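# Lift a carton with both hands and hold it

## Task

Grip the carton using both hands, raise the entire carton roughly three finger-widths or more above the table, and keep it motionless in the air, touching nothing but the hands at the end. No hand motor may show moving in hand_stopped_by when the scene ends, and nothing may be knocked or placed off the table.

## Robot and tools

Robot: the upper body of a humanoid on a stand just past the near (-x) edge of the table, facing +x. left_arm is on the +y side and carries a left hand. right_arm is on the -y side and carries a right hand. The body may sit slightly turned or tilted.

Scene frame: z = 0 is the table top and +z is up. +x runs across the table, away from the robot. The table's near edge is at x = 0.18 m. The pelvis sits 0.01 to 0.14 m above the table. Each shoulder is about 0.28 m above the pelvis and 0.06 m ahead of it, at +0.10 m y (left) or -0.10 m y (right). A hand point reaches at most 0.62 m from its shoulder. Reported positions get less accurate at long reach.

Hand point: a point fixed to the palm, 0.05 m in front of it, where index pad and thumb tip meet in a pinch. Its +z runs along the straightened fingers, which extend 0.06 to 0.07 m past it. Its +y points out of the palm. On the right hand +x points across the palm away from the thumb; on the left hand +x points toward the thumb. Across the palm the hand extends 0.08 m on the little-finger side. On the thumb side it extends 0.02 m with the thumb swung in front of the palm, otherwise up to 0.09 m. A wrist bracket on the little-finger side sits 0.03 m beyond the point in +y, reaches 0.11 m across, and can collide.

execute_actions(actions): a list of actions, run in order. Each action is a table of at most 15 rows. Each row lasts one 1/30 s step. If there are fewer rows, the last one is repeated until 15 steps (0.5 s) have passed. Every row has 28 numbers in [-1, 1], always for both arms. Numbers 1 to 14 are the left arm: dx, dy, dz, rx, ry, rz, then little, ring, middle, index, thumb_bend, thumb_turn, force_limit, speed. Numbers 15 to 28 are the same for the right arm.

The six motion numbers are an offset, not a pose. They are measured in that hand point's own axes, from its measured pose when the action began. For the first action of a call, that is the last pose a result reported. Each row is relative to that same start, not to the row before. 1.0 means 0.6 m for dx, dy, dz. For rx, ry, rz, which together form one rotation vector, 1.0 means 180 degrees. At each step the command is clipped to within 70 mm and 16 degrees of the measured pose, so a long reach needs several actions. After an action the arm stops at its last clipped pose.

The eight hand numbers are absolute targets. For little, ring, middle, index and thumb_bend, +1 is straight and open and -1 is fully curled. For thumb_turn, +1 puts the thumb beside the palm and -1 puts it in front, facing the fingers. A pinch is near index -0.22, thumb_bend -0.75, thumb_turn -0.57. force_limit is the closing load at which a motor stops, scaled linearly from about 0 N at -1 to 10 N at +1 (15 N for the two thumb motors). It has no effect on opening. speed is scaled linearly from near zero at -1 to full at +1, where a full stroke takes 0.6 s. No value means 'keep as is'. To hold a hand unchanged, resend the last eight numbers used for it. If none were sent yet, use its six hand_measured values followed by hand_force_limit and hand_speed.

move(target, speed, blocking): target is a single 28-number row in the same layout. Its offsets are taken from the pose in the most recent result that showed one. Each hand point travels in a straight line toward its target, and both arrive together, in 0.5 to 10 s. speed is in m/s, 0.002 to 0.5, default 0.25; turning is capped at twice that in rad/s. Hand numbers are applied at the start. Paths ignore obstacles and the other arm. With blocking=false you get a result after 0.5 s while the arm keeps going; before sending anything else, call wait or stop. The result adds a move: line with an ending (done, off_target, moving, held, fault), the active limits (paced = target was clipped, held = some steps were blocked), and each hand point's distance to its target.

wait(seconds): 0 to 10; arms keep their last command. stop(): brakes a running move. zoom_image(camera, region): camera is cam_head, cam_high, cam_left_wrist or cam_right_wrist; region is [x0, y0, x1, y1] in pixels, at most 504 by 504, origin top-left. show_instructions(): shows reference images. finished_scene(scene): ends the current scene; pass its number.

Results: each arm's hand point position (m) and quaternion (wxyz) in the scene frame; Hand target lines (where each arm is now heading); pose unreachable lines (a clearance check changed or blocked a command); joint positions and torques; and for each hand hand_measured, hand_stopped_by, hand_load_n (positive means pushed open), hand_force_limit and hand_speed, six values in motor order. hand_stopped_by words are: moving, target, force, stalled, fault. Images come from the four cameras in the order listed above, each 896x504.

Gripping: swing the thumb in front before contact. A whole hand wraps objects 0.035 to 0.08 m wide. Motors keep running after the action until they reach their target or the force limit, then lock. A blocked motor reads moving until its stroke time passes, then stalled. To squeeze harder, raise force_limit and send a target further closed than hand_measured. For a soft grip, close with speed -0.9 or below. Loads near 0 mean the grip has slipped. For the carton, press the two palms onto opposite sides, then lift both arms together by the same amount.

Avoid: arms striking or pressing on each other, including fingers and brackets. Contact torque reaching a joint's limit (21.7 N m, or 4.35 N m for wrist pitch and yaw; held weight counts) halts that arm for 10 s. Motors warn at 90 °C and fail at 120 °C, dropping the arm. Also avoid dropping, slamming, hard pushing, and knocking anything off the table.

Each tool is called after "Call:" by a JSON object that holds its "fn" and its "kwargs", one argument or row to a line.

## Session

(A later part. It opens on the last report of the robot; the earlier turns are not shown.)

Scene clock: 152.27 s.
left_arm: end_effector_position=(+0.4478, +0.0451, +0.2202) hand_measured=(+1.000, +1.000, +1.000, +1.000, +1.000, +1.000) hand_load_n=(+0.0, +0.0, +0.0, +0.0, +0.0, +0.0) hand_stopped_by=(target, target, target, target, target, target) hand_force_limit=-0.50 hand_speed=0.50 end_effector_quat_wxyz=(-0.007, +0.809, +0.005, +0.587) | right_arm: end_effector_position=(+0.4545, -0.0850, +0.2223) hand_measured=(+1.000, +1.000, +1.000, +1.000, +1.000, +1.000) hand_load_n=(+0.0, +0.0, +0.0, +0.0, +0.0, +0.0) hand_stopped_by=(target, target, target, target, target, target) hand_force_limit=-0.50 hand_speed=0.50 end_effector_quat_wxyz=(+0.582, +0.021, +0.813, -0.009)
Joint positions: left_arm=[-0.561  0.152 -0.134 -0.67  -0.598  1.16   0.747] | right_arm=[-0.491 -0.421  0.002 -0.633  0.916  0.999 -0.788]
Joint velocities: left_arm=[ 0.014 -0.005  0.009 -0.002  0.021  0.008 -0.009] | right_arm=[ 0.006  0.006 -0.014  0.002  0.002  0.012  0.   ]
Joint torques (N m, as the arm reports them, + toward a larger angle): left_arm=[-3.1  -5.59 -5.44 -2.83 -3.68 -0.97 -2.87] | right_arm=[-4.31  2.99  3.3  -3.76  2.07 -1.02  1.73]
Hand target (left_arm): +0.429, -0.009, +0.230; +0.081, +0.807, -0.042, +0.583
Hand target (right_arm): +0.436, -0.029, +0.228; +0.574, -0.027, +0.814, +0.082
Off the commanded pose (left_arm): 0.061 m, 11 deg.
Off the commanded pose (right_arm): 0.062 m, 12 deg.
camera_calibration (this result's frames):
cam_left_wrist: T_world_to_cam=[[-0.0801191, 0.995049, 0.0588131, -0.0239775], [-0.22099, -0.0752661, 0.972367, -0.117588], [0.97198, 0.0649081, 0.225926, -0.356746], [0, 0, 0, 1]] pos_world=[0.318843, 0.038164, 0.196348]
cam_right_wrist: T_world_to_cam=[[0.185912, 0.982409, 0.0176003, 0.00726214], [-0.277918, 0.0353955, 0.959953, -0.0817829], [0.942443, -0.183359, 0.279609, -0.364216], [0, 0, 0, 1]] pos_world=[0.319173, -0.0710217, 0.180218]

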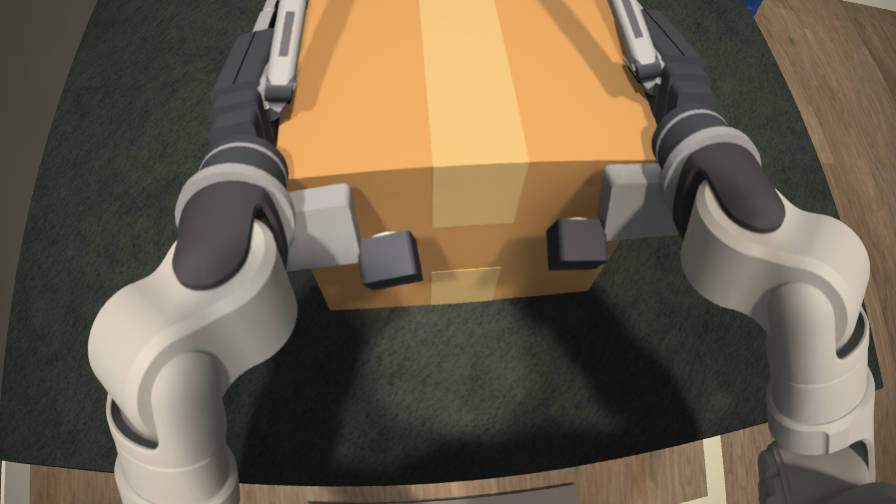

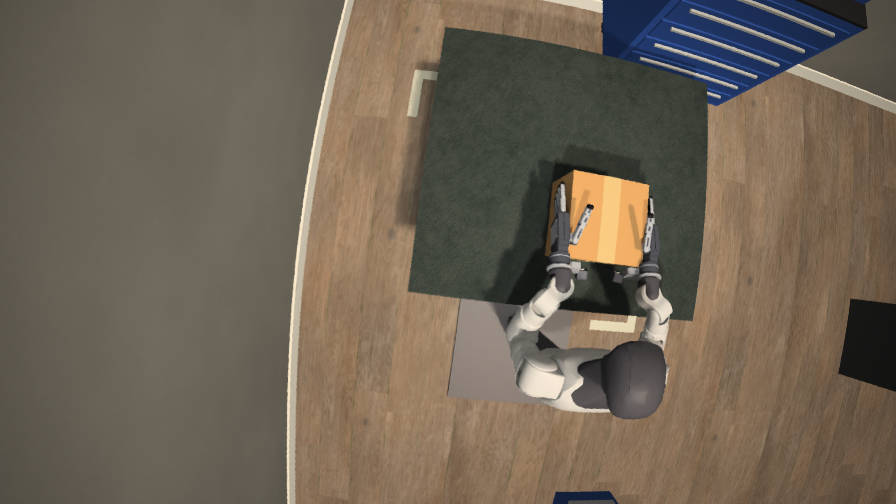

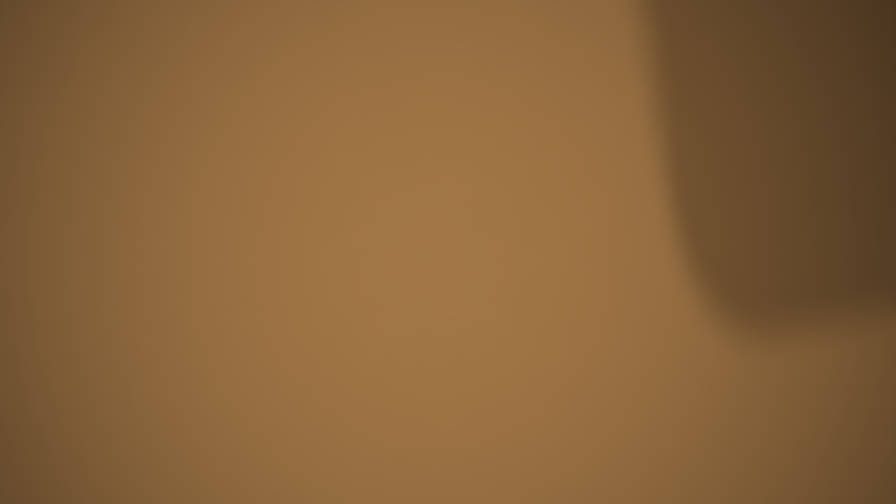

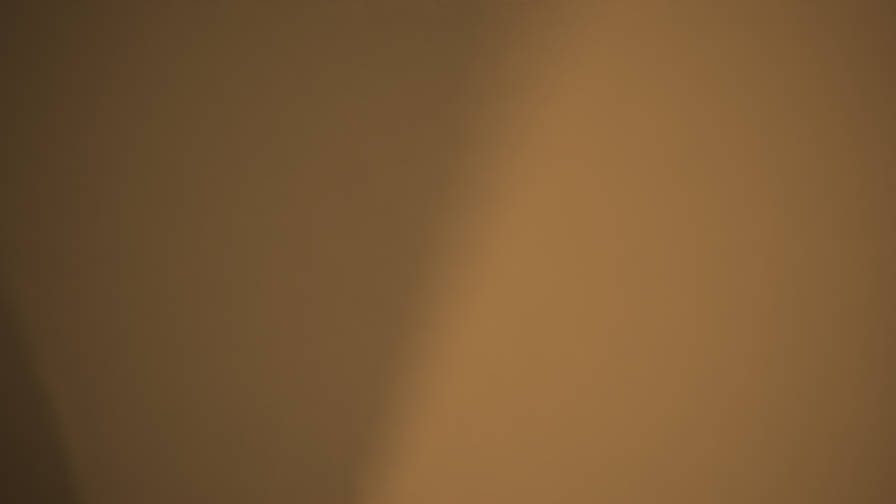

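Call:
{"fn": "execute_actions", "kwargs": {
  "actions": [
    [[0,0.095,-0.028,-0.062,-0.004,-0.008,0.3,0.3,0.3,0.7,1,1,-0.5,-0.8,0,0.105,-0.028,-0.062,0.004,0.012,0.3,0.3,0.3,0.7,1,1,-0.5,-0.8]],
    [[0,0.095,-0.028,-0.062,-0.004,-0.008,0.3,0.3,0.3,0.7,1,1,-0.5,-0.8,0,0.105,-0.028,-0.062,0.004,0.012,0.3,0.3,0.3,0.7,1,1,-0.5,-0.8]],
    [[0,0.095,-0.028,-0.062,-0.004,-0.008,0.3,0.3,0.3,0.7,1,1,-0.5,-0.8,0,0.105,-0.028,-0.062,0.004,0.012,0.3,0.3,0.3,0.7,1,1,-0.5,-0.8]]
  ]
}}

Call:
{"fn": "execute_actions", "kwargs": {
  "actions": [
    [[0.036,0.093,-0.024,-0.062,0.014,-0.008,0.3,0.3,0.3,0.7,1,1,-0.5,-0.8,-0.04,0.1,-0.024,-0.062,-0.014,0.012,0.3,0.3,0.3,0.7,1,1,-0.5,-0.8]],
    [[0.036,0.093,-0.024,-0.062,0.014,-0.008,0.3,0.3,0.3,0.7,1,1,-0.5,-0.8,-0.04,0.1,-0.024,-0.062,-0.014,0.012,0.3,0.3,0.3,0.7,1,1,-0.5,-0.8]]
  ]
}}

Scene clock: 160.40 s.
left_arm: end_effector_position=(+0.4494, +0.0483, +0.2199) hand_measured=(+0.802, +0.824, +0.802, +0.758, +1.000, +1.000) hand_load_n=(+0.5, +0.0, +0.5, +1.5, +0.0, +0.0) hand_stopped_by=(force, force, force, force, target, target) hand_force_limit=-0.50 hand_speed=-0.80 end_effector_quat_wxyz=(-0.012, +0.810, +0.008, +0.586) | right_arm: end_effector_position=(+0.4553, -0.0911, +0.2212) hand_measured=(+0.712, +0.758, +0.790, +0.768, +1.000, +1.000) hand_load_n=(+0.0, +0.0, +0.0, +0.0, +0.0, +0.0) hand_stopped_by=(force, force, force, force, target, target) hand_force_limit=-0.50 hand_speed=-0.80 end_effector_quat_wxyz=(+0.581, +0.053, +0.812, -0.037)
Joint positions: left_arm=[-0.564  0.141 -0.123 -0.67  -0.57   1.175  0.73 ] | right_arm=[-0.496 -0.319  0.001 -0.662  0.838  1.055 -0.864]
Joint velocities: left_arm=[-0.002 -0.008  0.012 -0.009  0.008  0.006 -0.01 ] | right_arm=[ 0.     0.031 -0.003 -0.012 -0.026  0.022  0.018]
Joint torques (N m, as the arm reports them, + toward a larger angle): left_arm=[-2.86 -5.77 -5.87 -2.33 -3.88 -0.92 -2.94] | right_arm=[-4.71  4.75  4.35 -2.77  2.23 -1.22  1.75]
Hand target (left_arm): +0.431, -0.006, +0.229; +0.075, +0.809, -0.040, +0.582
Hand target (right_arm): +0.440, -0.030, +0.228; +0.575, +0.004, +0.816, +0.062
Off the commanded pose (left_arm): 0.061 m, 11 deg.
Off the commanded pose (right_arm): 0.067 m, 13 deg.
camera_calibration (this result's frames):
cam_left_wrist: T_world_to_cam=[[-0.0901609, 0.993824, 0.0646856, -0.0237938], [-0.218677, -0.08312, 0.972251, -0.117291], [0.971623, 0.0735137, 0.224821, -0.358426], [0, 0, 0, 1]] pos_world=[0.320461, 0.0402469, 0.196157]
cam_right_wrist: T_world_to_cam=[[0.267948, 0.963383, 0.00984479, -0.0242236], [-0.27318, 0.0661734, 0.959684, -0.0796086], [0.923892, -0.259835, 0.280908, -0.364589], [0, 0, 0, 1]] pos_world=[0.321584, -0.0661283, 0.179054]

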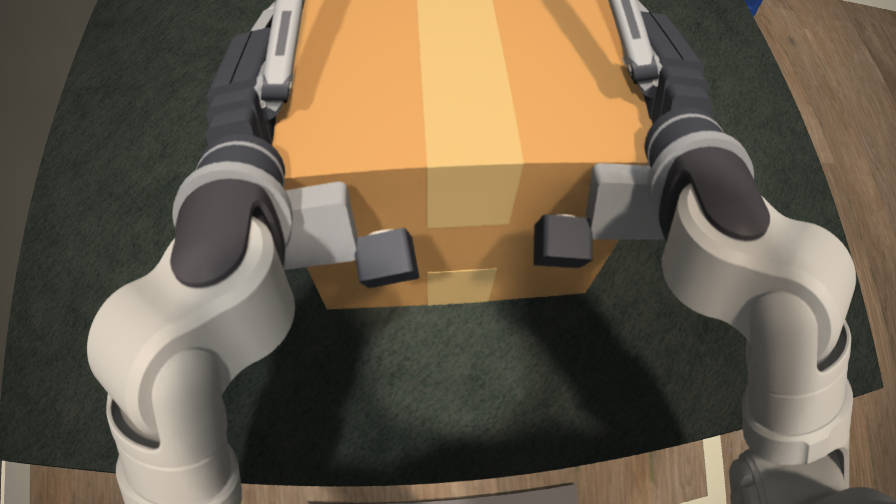

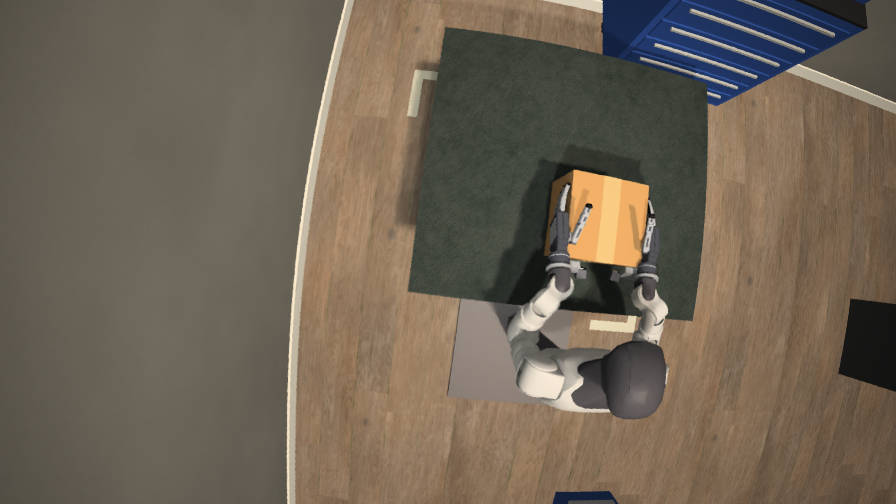

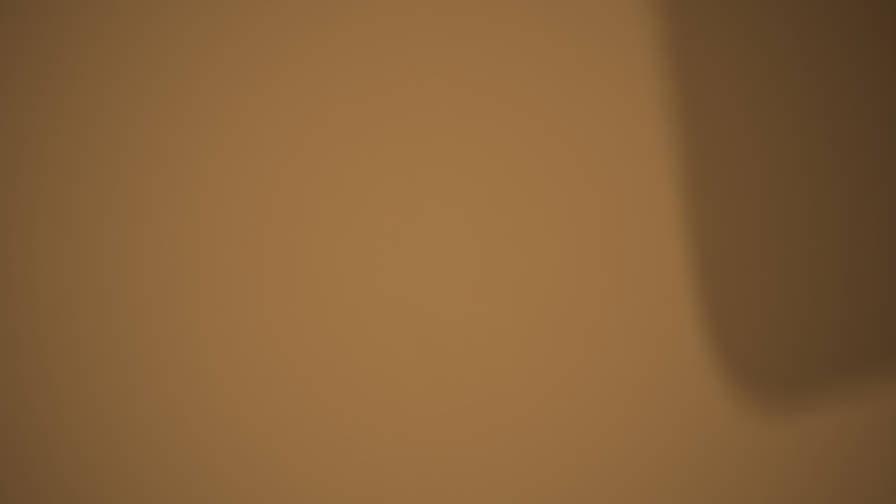

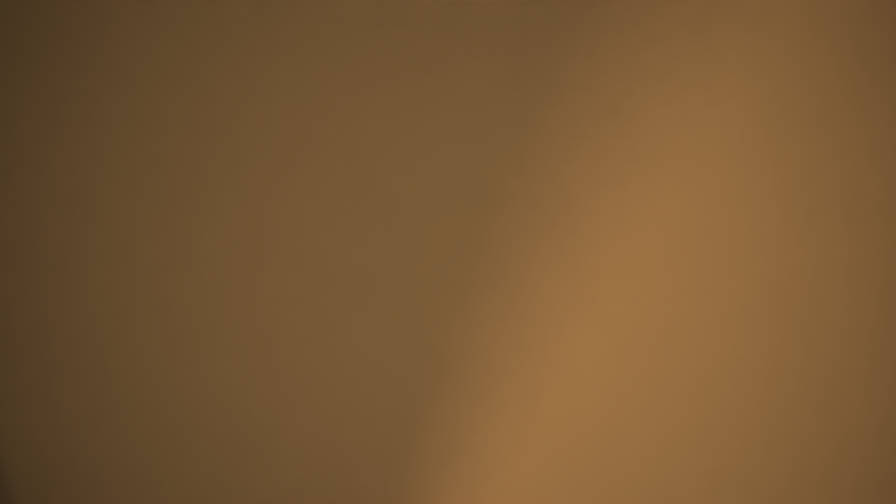

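Scene clock: 161.40 s.
left_arm: end_effector_position=(+0.4668, +0.0559, +0.2740) hand_measured=(+0.802, +0.824, +0.802, +0.758, +1.000, +1.000) hand_load_n=(+0.0, +0.0, +0.0, +0.0, +0.0, +0.0) hand_stopped_by=(force, force, force, force, target, target) hand_force_limit=-0.50 hand_speed=-0.80 end_effector_quat_wxyz=(-0.004, +0.764, +0.020, +0.645) | right_arm: end_effector_position=(+0.4757, -0.0876, +0.2765) hand_measured=(+0.712, +0.758, +0.790, +0.768, +1.000, +1.000) hand_load_n=(+0.0, +0.0, +0.0, +0.0, +0.0, +0.0) hand_stopped_by=(force, force, force, force, target, target) hand_force_limit=-0.50 hand_speed=-0.80 end_effector_quat_wxyz=(+0.637, +0.071, +0.767, -0.024)
Joint positions: left_arm=[-0.681  0.164 -0.068 -0.653 -0.54   1.129  0.674] | right_arm=[-0.644 -0.293 -0.022 -0.626  0.783  1.026 -0.846]
Joint velocities: left_arm=[-0.012 -0.006 -0.002  0.     0.021  0.008 -0.005] | right_arm=[-0.003  0.    -0.009 -0.003 -0.02   0.013  0.016]
Joint torques (N m, as the arm reports them, + toward a larger angle): left_arm=[-4.37 -5.08 -5.51 -2.82 -3.89 -1.63 -2.86] | right_arm=[-6.02  3.98  3.15 -3.34  2.05 -1.97  1.65]
Hand target (left_arm): +0.449, +0.002, +0.275; +0.073, +0.769, -0.035, +0.634
Hand target (right_arm): +0.462, -0.031, +0.278; +0.629, +0.019, +0.775, +0.061
Off the commanded pose (left_arm): 0.061 m, 11 deg.
Off the commanded pose (right_arm): 0.059 m, 11 deg.
camera_calibration (this result's frames):
cam_left_wrist: T_world_to_cam=[[-0.105971, 0.994063, 0.0246892, -0.0149151], [-0.359774, -0.0614764, 0.931012, -0.0894879], [0.927002, 0.0897776, 0.364153, -0.406266], [0, 0, 0, 1]] pos_world=[0.342834, 0.0457987, 0.231625]
cam_right_wrist: T_world_to_cam=[[0.275036, 0.958022, 0.0809249, -0.0571401], [-0.409781, 0.0406667, 0.911277, -0.0512487], [0.869732, -0.283796, 0.403764, -0.408332], [0, 0, 0, 1]] pos_world=[0.349854, -0.0590572, 0.216195]

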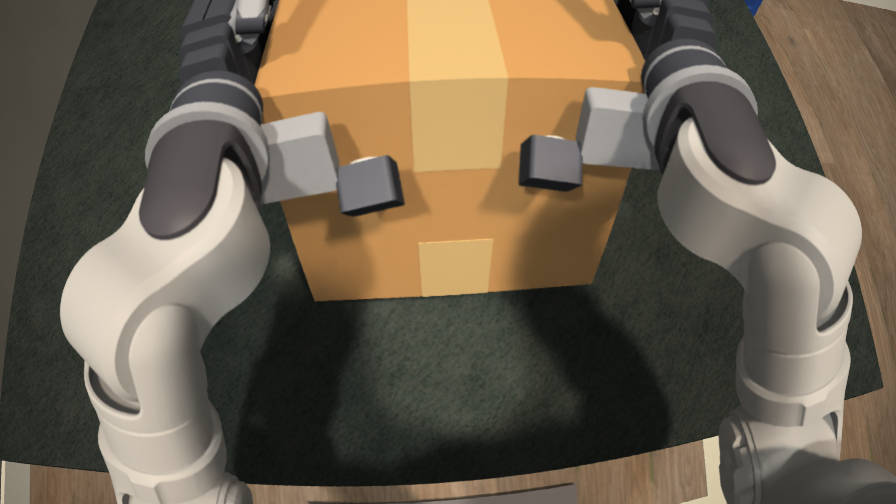

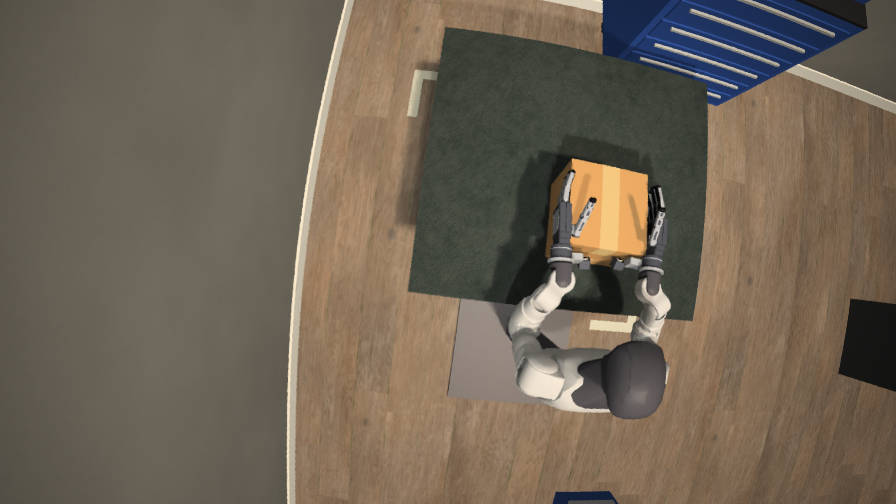

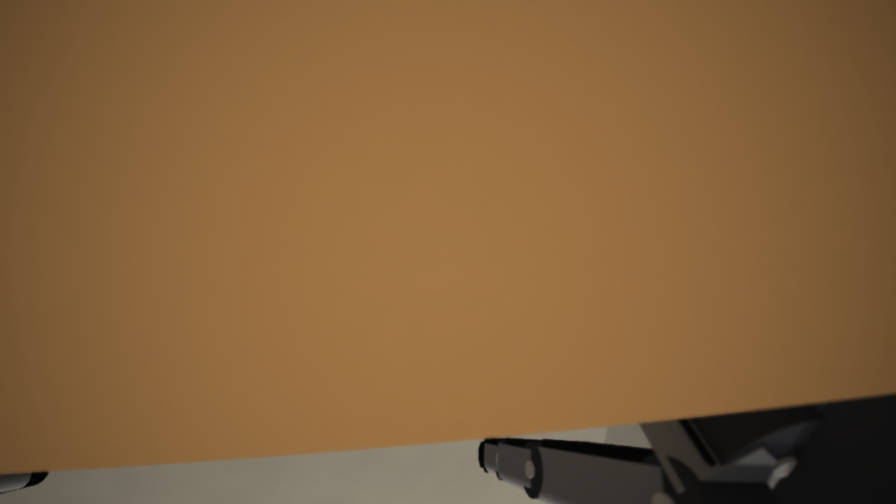

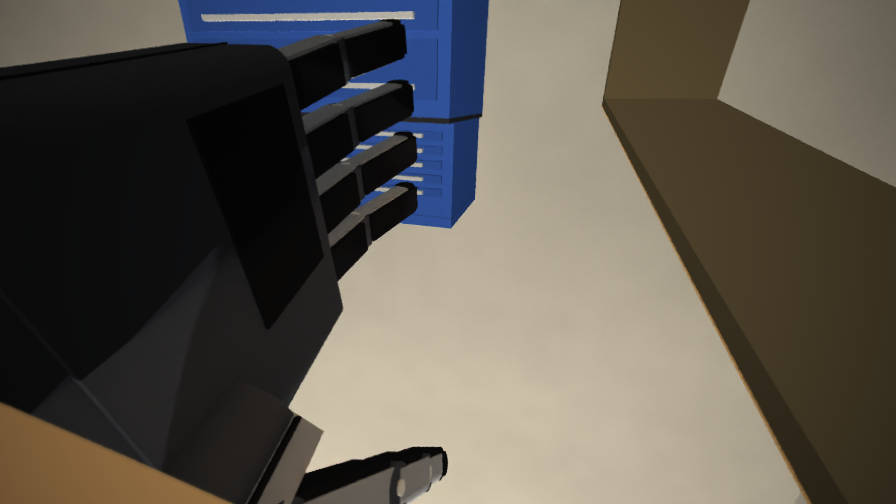

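Call:
{"fn": "execute_actions", "kwargs": {
  "actions": [
    [[0.03,0.093,-0.024,-0.062,0,-0.008,0.3,0.3,0.3,0.7,1,1,-0.5,-0.8,-0.032,0.1,-0.024,-0.066,0,0.012,0.3,0.3,0.3,0.7,1,1,-0.5,-0.8]],
    [[0.03,0.093,-0.024,-0.062,0,-0.008,0.3,0.3,0.3,0.7,1,1,-0.5,-0.8,-0.032,0.1,-0.024,-0.066,0,0.012,0.3,0.3,0.3,0.7,1,1,-0.5,-0.8]]
  ]
}}

Scene clock: 165.37 s.
left_arm: end_effector_position=(+0.4641, +0.0121, +0.3188) hand_measured=(+0.802, +0.824, +0.802, +0.758, +1.000, +1.000) hand_load_n=(+0.0, +0.0, +0.0, +0.0, +0.0, +0.0) hand_stopped_by=(force, force, force, force, target, target) hand_force_limit=-0.50 hand_speed=-0.80 end_effector_quat_wxyz=(+0.074, +0.751, -0.022, +0.655) | right_arm: end_effector_position=(+0.4804, -0.0312, +0.3201) hand_measured=(+0.712, +0.758, +0.790, +0.768, +1.000, +1.000) hand_load_n=(+0.0, +0.0, +0.0, +0.0, +0.0, +0.0) hand_stopped_by=(force, force, force, force, target, target) hand_force_limit=-0.50 hand_speed=-0.80 end_effector_quat_wxyz=(+0.647, +0.028, +0.758, +0.074)
Joint positions: left_arm=[-0.874  0.088  0.002 -0.63  -0.625  1.266  0.62 ] | right_arm=[-0.851 -0.198 -0.067 -0.56   0.86   1.13  -0.783]
Joint velocities: left_arm=[ 0.015  0.008 -0.005  0.055  0.051  0.     0.   ] | right_arm=[-0.003  0.     0.006  0.066 -0.046 -0.003  0.   ]
Joint torques (N m, as the arm reports them, + toward a larger angle): left_arm=[-3.39 -0.29 -0.42 -1.59 -0.17 -1.31 -0.44] | right_arm=[-4.71 -0.95 -1.15 -2.07  0.69 -1.64  0.21]
Hand target (left_arm): +0.463, +0.007, +0.323; +0.081, +0.747, -0.026, +0.659
Hand target (right_arm): +0.479, -0.026, +0.324; +0.650, +0.024, +0.755, +0.082
Off the commanded pose (left_arm): 0.008 m, 1 deg.
Off the commanded pose (right_arm): 0.008 m, 1 deg.
camera_calibration (this result's frames):
cam_left_wrist: T_world_to_cam=[[0.0587176, 0.997407, -0.0416116, -0.0281311], [-0.392591, 0.0613966, 0.917661, -0.116913], [0.917837, -0.0375466, 0.395178, -0.420316], [0, 0, 0, 1]] pos_world=[0.341534, 0.0194548, 0.272216]
cam_right_wrist: T_world_to_cam=[[0.0853272, 0.979963, 0.179977, -0.0558841], [-0.435588, -0.125769, 0.891317, -0.0776978], [0.896093, -0.154449, 0.416129, -0.426645], [0, 0, 0, 1]] pos_world=[0.353238, -0.0209026, 0.25685]

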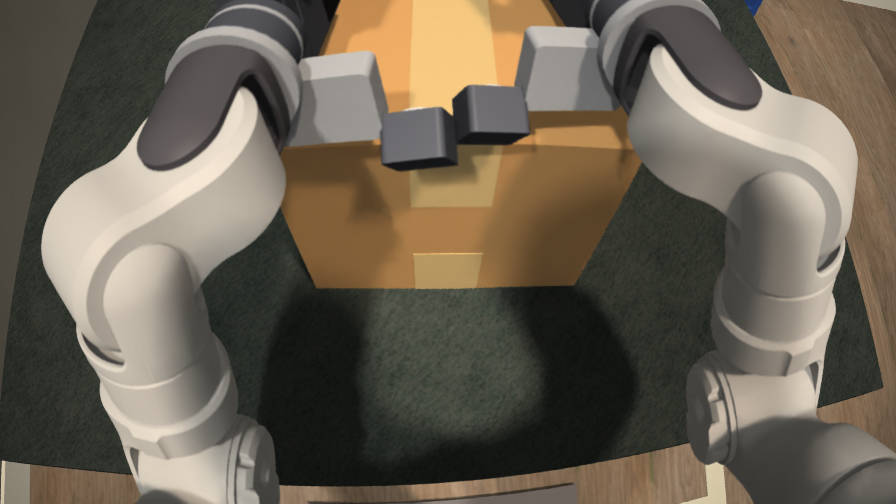

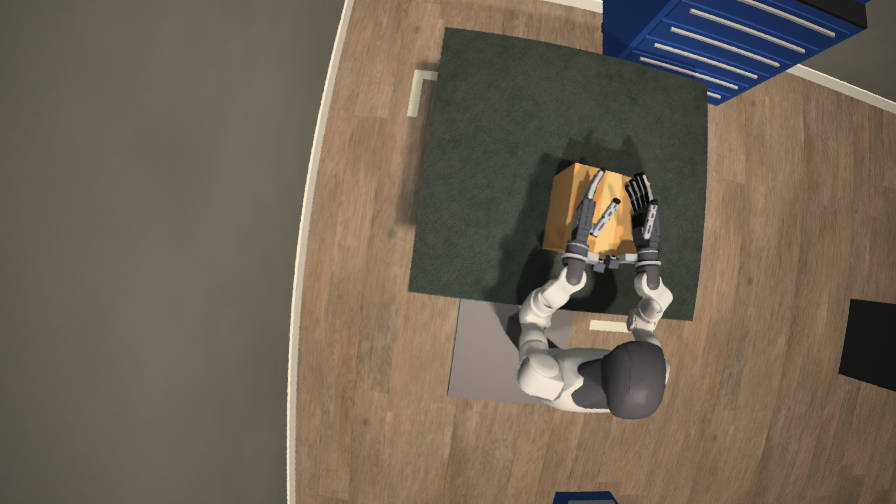

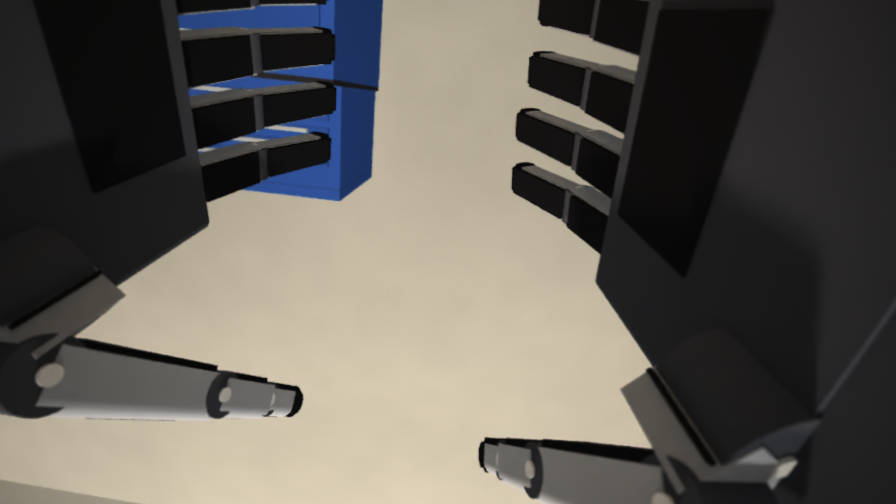

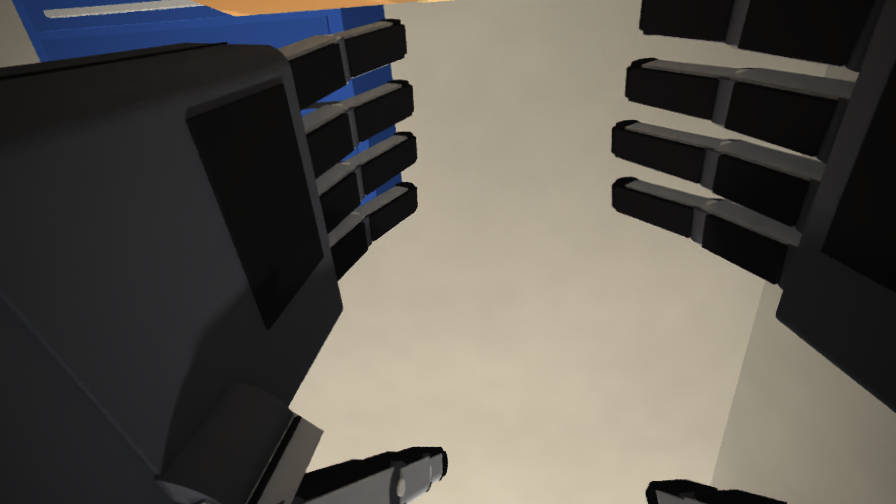

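Call:
{"fn": "move", "kwargs": {
  "target": [0,-0.125,0,0.046,-0.035,0.02,1,1,1,1,1,1,-0.5,0.5,0,-0.14,0,0.028,0.032,-0.05,1,1,1,1,1,1,-0.5,0.5],
  "speed": 0.15
}}

Call:
{"fn": "move", "kwargs": {
  "target": [-0.28,0,0.08,0,0,-0.04,1,1,1,1,1,1,-0.5,0.5,0.28,0,0.06,0,0,0.04,1,1,1,1,1,1,-0.5,0.5],
  "speed": 0.15
}}

Scene clock: 171.40 s.
left_arm: end_effector_position=(+0.4757, +0.0903, +0.3079) hand_measured=(+1.000, +1.000, +1.000, +1.000, +1.000, +1.000) hand_load_n=(+0.0, +0.0, +0.0, +0.0, +0.0, +0.0) hand_stopped_by=(target, target, target, target, target, target) hand_force_limit=-0.50 hand_speed=0.50 end_effector_quat_wxyz=(-0.009, +0.791, +0.002, +0.612) | right_arm: end_effector_position=(+0.4875, -0.1111, +0.3136) hand_measured=(+1.000, +1.000, +1.000, +1.000, +1.000, +1.000) hand_load_n=(+0.0, +0.0, +0.0, +0.0, +0.0, +0.0) hand_stopped_by=(target, target, target, target, target, target) hand_force_limit=-0.50 hand_speed=0.50 end_effector_quat_wxyz=(+0.618, -0.013, +0.786, -0.015)
Joint positions: left_arm=[-0.978  0.202  0.291 -0.658 -0.716  1.614  0.624] | right_arm=[-0.879 -0.506 -0.295 -0.513  0.987  1.364 -0.638]
Joint velocities: left_arm=[-0.006  0.    -0.003  0.008  0.014  0.003 -0.007] | right_arm=[ 0.02  -0.018  0.     0.009  0.005  0.003  0.008]
Joint torques (N m, as the arm reports them, + toward a larger angle): left_arm=[-3.05  0.98  0.48 -1.   -0.43 -0.96 -0.21] | right_arm=[-4.3  -3.75 -2.44 -1.51  0.59 -1.21  0.  ]
Hand target (left_arm): +0.476, +0.089, +0.308; -0.006, +0.791, +0.000, +0.611
Hand target (right_arm): +0.487, -0.109, +0.313; +0.617, -0.015, +0.787, -0.012
Off the commanded pose (left_arm): 0.006 m, 1 deg.
Off the commanded pose (right_arm): 0.007 m, 2 deg.
move: off_target (left_arm, right_arm)
camera_calibration (this result's frames):
cam_left_wrist: T_world_to_cam=[[-0.080826, 0.994822, 0.0616082, -0.0723914], [-0.281384, -0.0820704, 0.956079, -0.158912], [0.956185, 0.0599405, 0.286561, -0.417297], [0, 0, 0, 1]] pos_world=[0.348447, 0.0839876, 0.275973]
cam_right_wrist: T_world_to_cam=[[0.138261, 0.990232, -0.017993, 0.060441], [-0.366527, 0.0680371, 0.927916, -0.102514], [0.920077, -0.1217, 0.372354, -0.436997], [0, 0, 0, 1]] pos_world=[0.35614, -0.106058, 0.25893]

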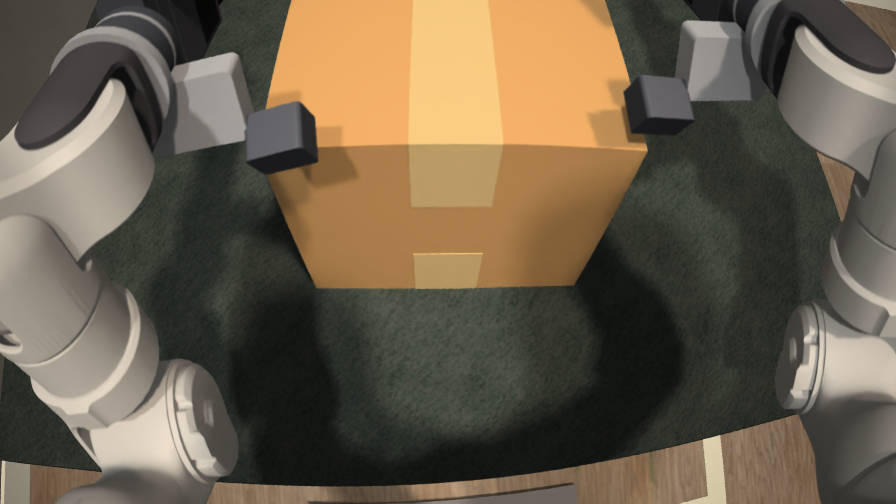

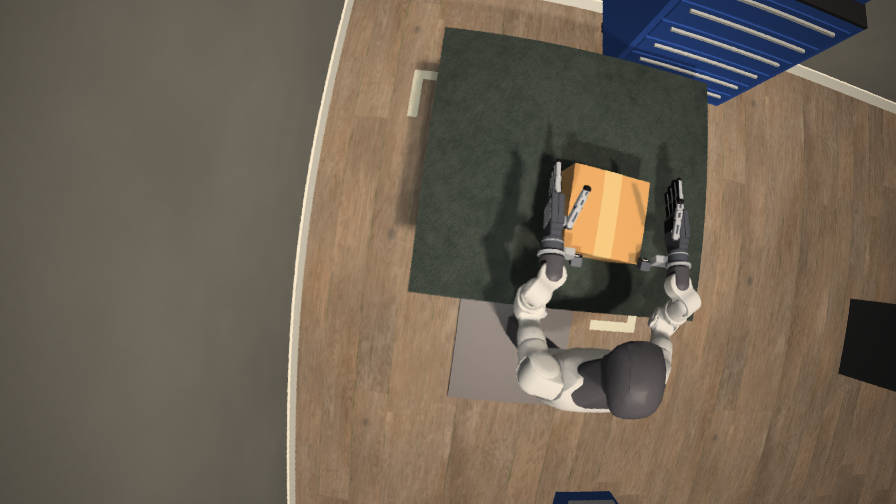

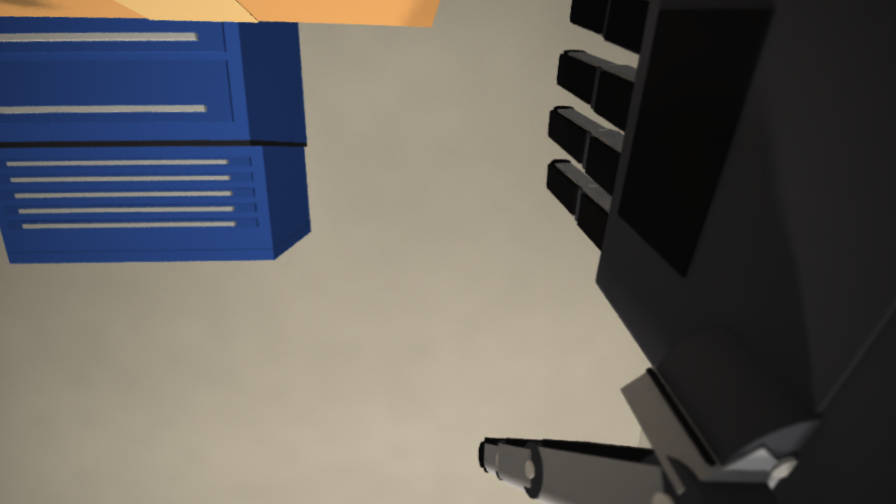

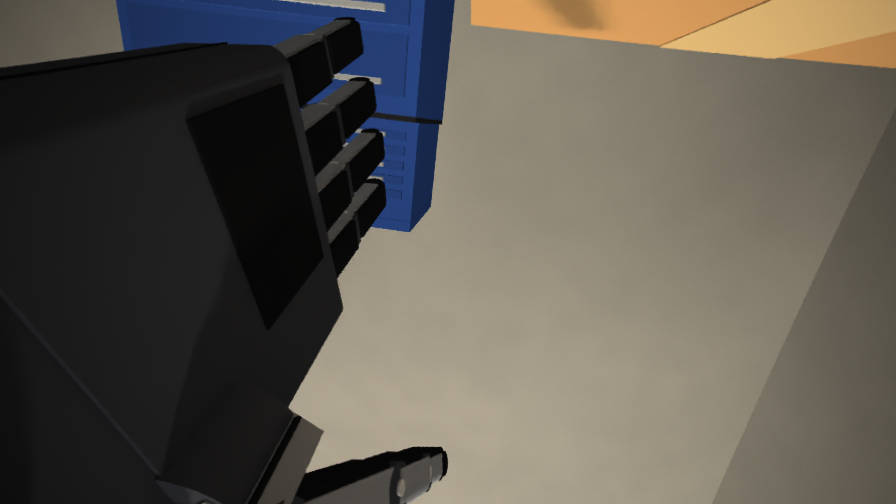

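Scene clock: 173.07 s.
left_arm: end_effector_position=(+0.4774, +0.0698, +0.1358) hand_measured=(+1.000, +1.000, +1.000, +1.000, +1.000, +1.000) hand_load_n=(+0.0, +0.0, +0.0, +0.0, +0.0, +0.0) hand_stopped_by=(target, target, target, target, target, target) hand_force_limit=-0.50 hand_speed=0.50 end_effector_quat_wxyz=(+0.049, +0.792, +0.036, +0.608) | right_arm: end_effector_position=(+0.4704, -0.1273, +0.3037) hand_measured=(+1.000, +1.000, +1.000, +1.000, +1.000, +1.000) hand_load_n=(+0.0, +0.0, +0.0, +0.0, +0.0, +0.0) hand_stopped_by=(target, target, target, target, target, target) hand_force_limit=-0.50 hand_speed=0.50 end_effector_quat_wxyz=(+0.688, +0.051, +0.722, +0.043)
Joint positions: left_arm=[-0.403  0.159 -0.13  -0.031 -0.329  0.343  0.252] | right_arm=[-0.491 -0.525 -0.164 -0.548  0.858  0.719 -0.479]
Joint velocities: left_arm=[ 0.003  0.002 -0.025  0.005 -0.005  0.     0.   ] | right_arm=[ 0.026 -0.075  0.044  0.     0.067 -0.061 -0.036]
Joint torques (N m, as the arm reports them, + toward a larger angle): left_arm=[-1.95 -0.45 -0.49 -2.31  0.31 -1.27 -0.22] | right_arm=[ 0.99 -3.04  2.05  0.91 -0.09  1.75 -0.27]
Hand target (left_arm): +0.477, +0.069, +0.136; +0.049, +0.791, +0.033, +0.609
Hand target (right_arm): +0.469, -0.128, +0.236; +0.618, +0.041, +0.785, +0.019
Off the commanded pose (left_arm): 0.023 m, 3 deg.
Off the commanded pose (right_arm): 0.162 m, 11 deg; position clipped at the last step of the last action.
move: off_target (left_arm, right_arm); limits=paced
camera_calibration (this result's frames):
cam_left_wrist: T_world_to_cam=[[-0.0634612, 0.995488, -0.070546, -0.0317109], [-0.274707, 0.0505331, 0.960199, -0.00855425], [0.959432, 0.0803149, 0.27026, -0.369073], [0, 0, 0, 1]] pos_world=[0.349738, 0.0616421, 0.105723]
cam_right_wrist: T_world_to_cam=[[0.147247, 0.973044, 0.177492, 0.0128594], [-0.534561, -0.072695, 0.841997, -0.0112456], [0.832203, -0.218862, 0.509447, -0.432209], [0, 0, 0, 1]] pos_world=[0.351781, -0.107924, 0.227374]

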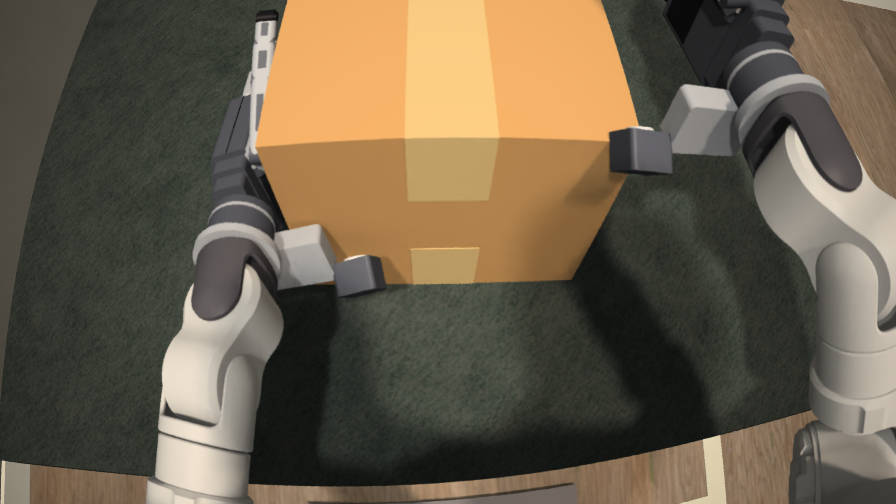

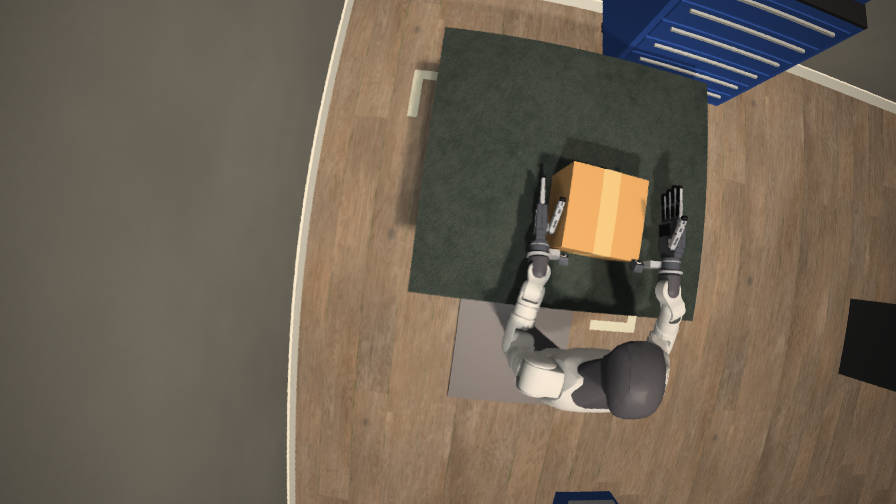

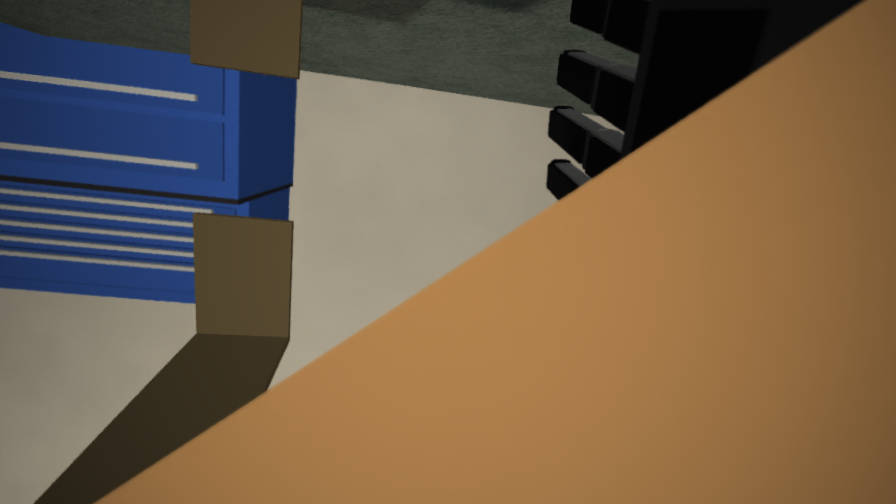

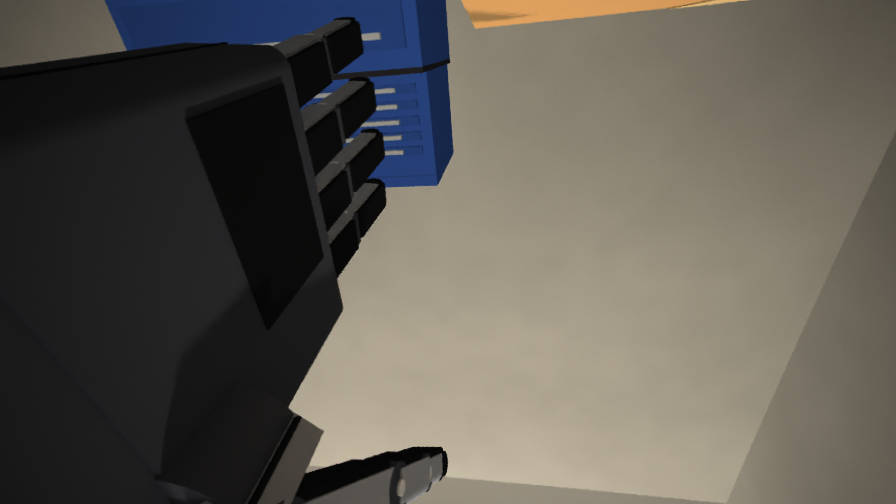

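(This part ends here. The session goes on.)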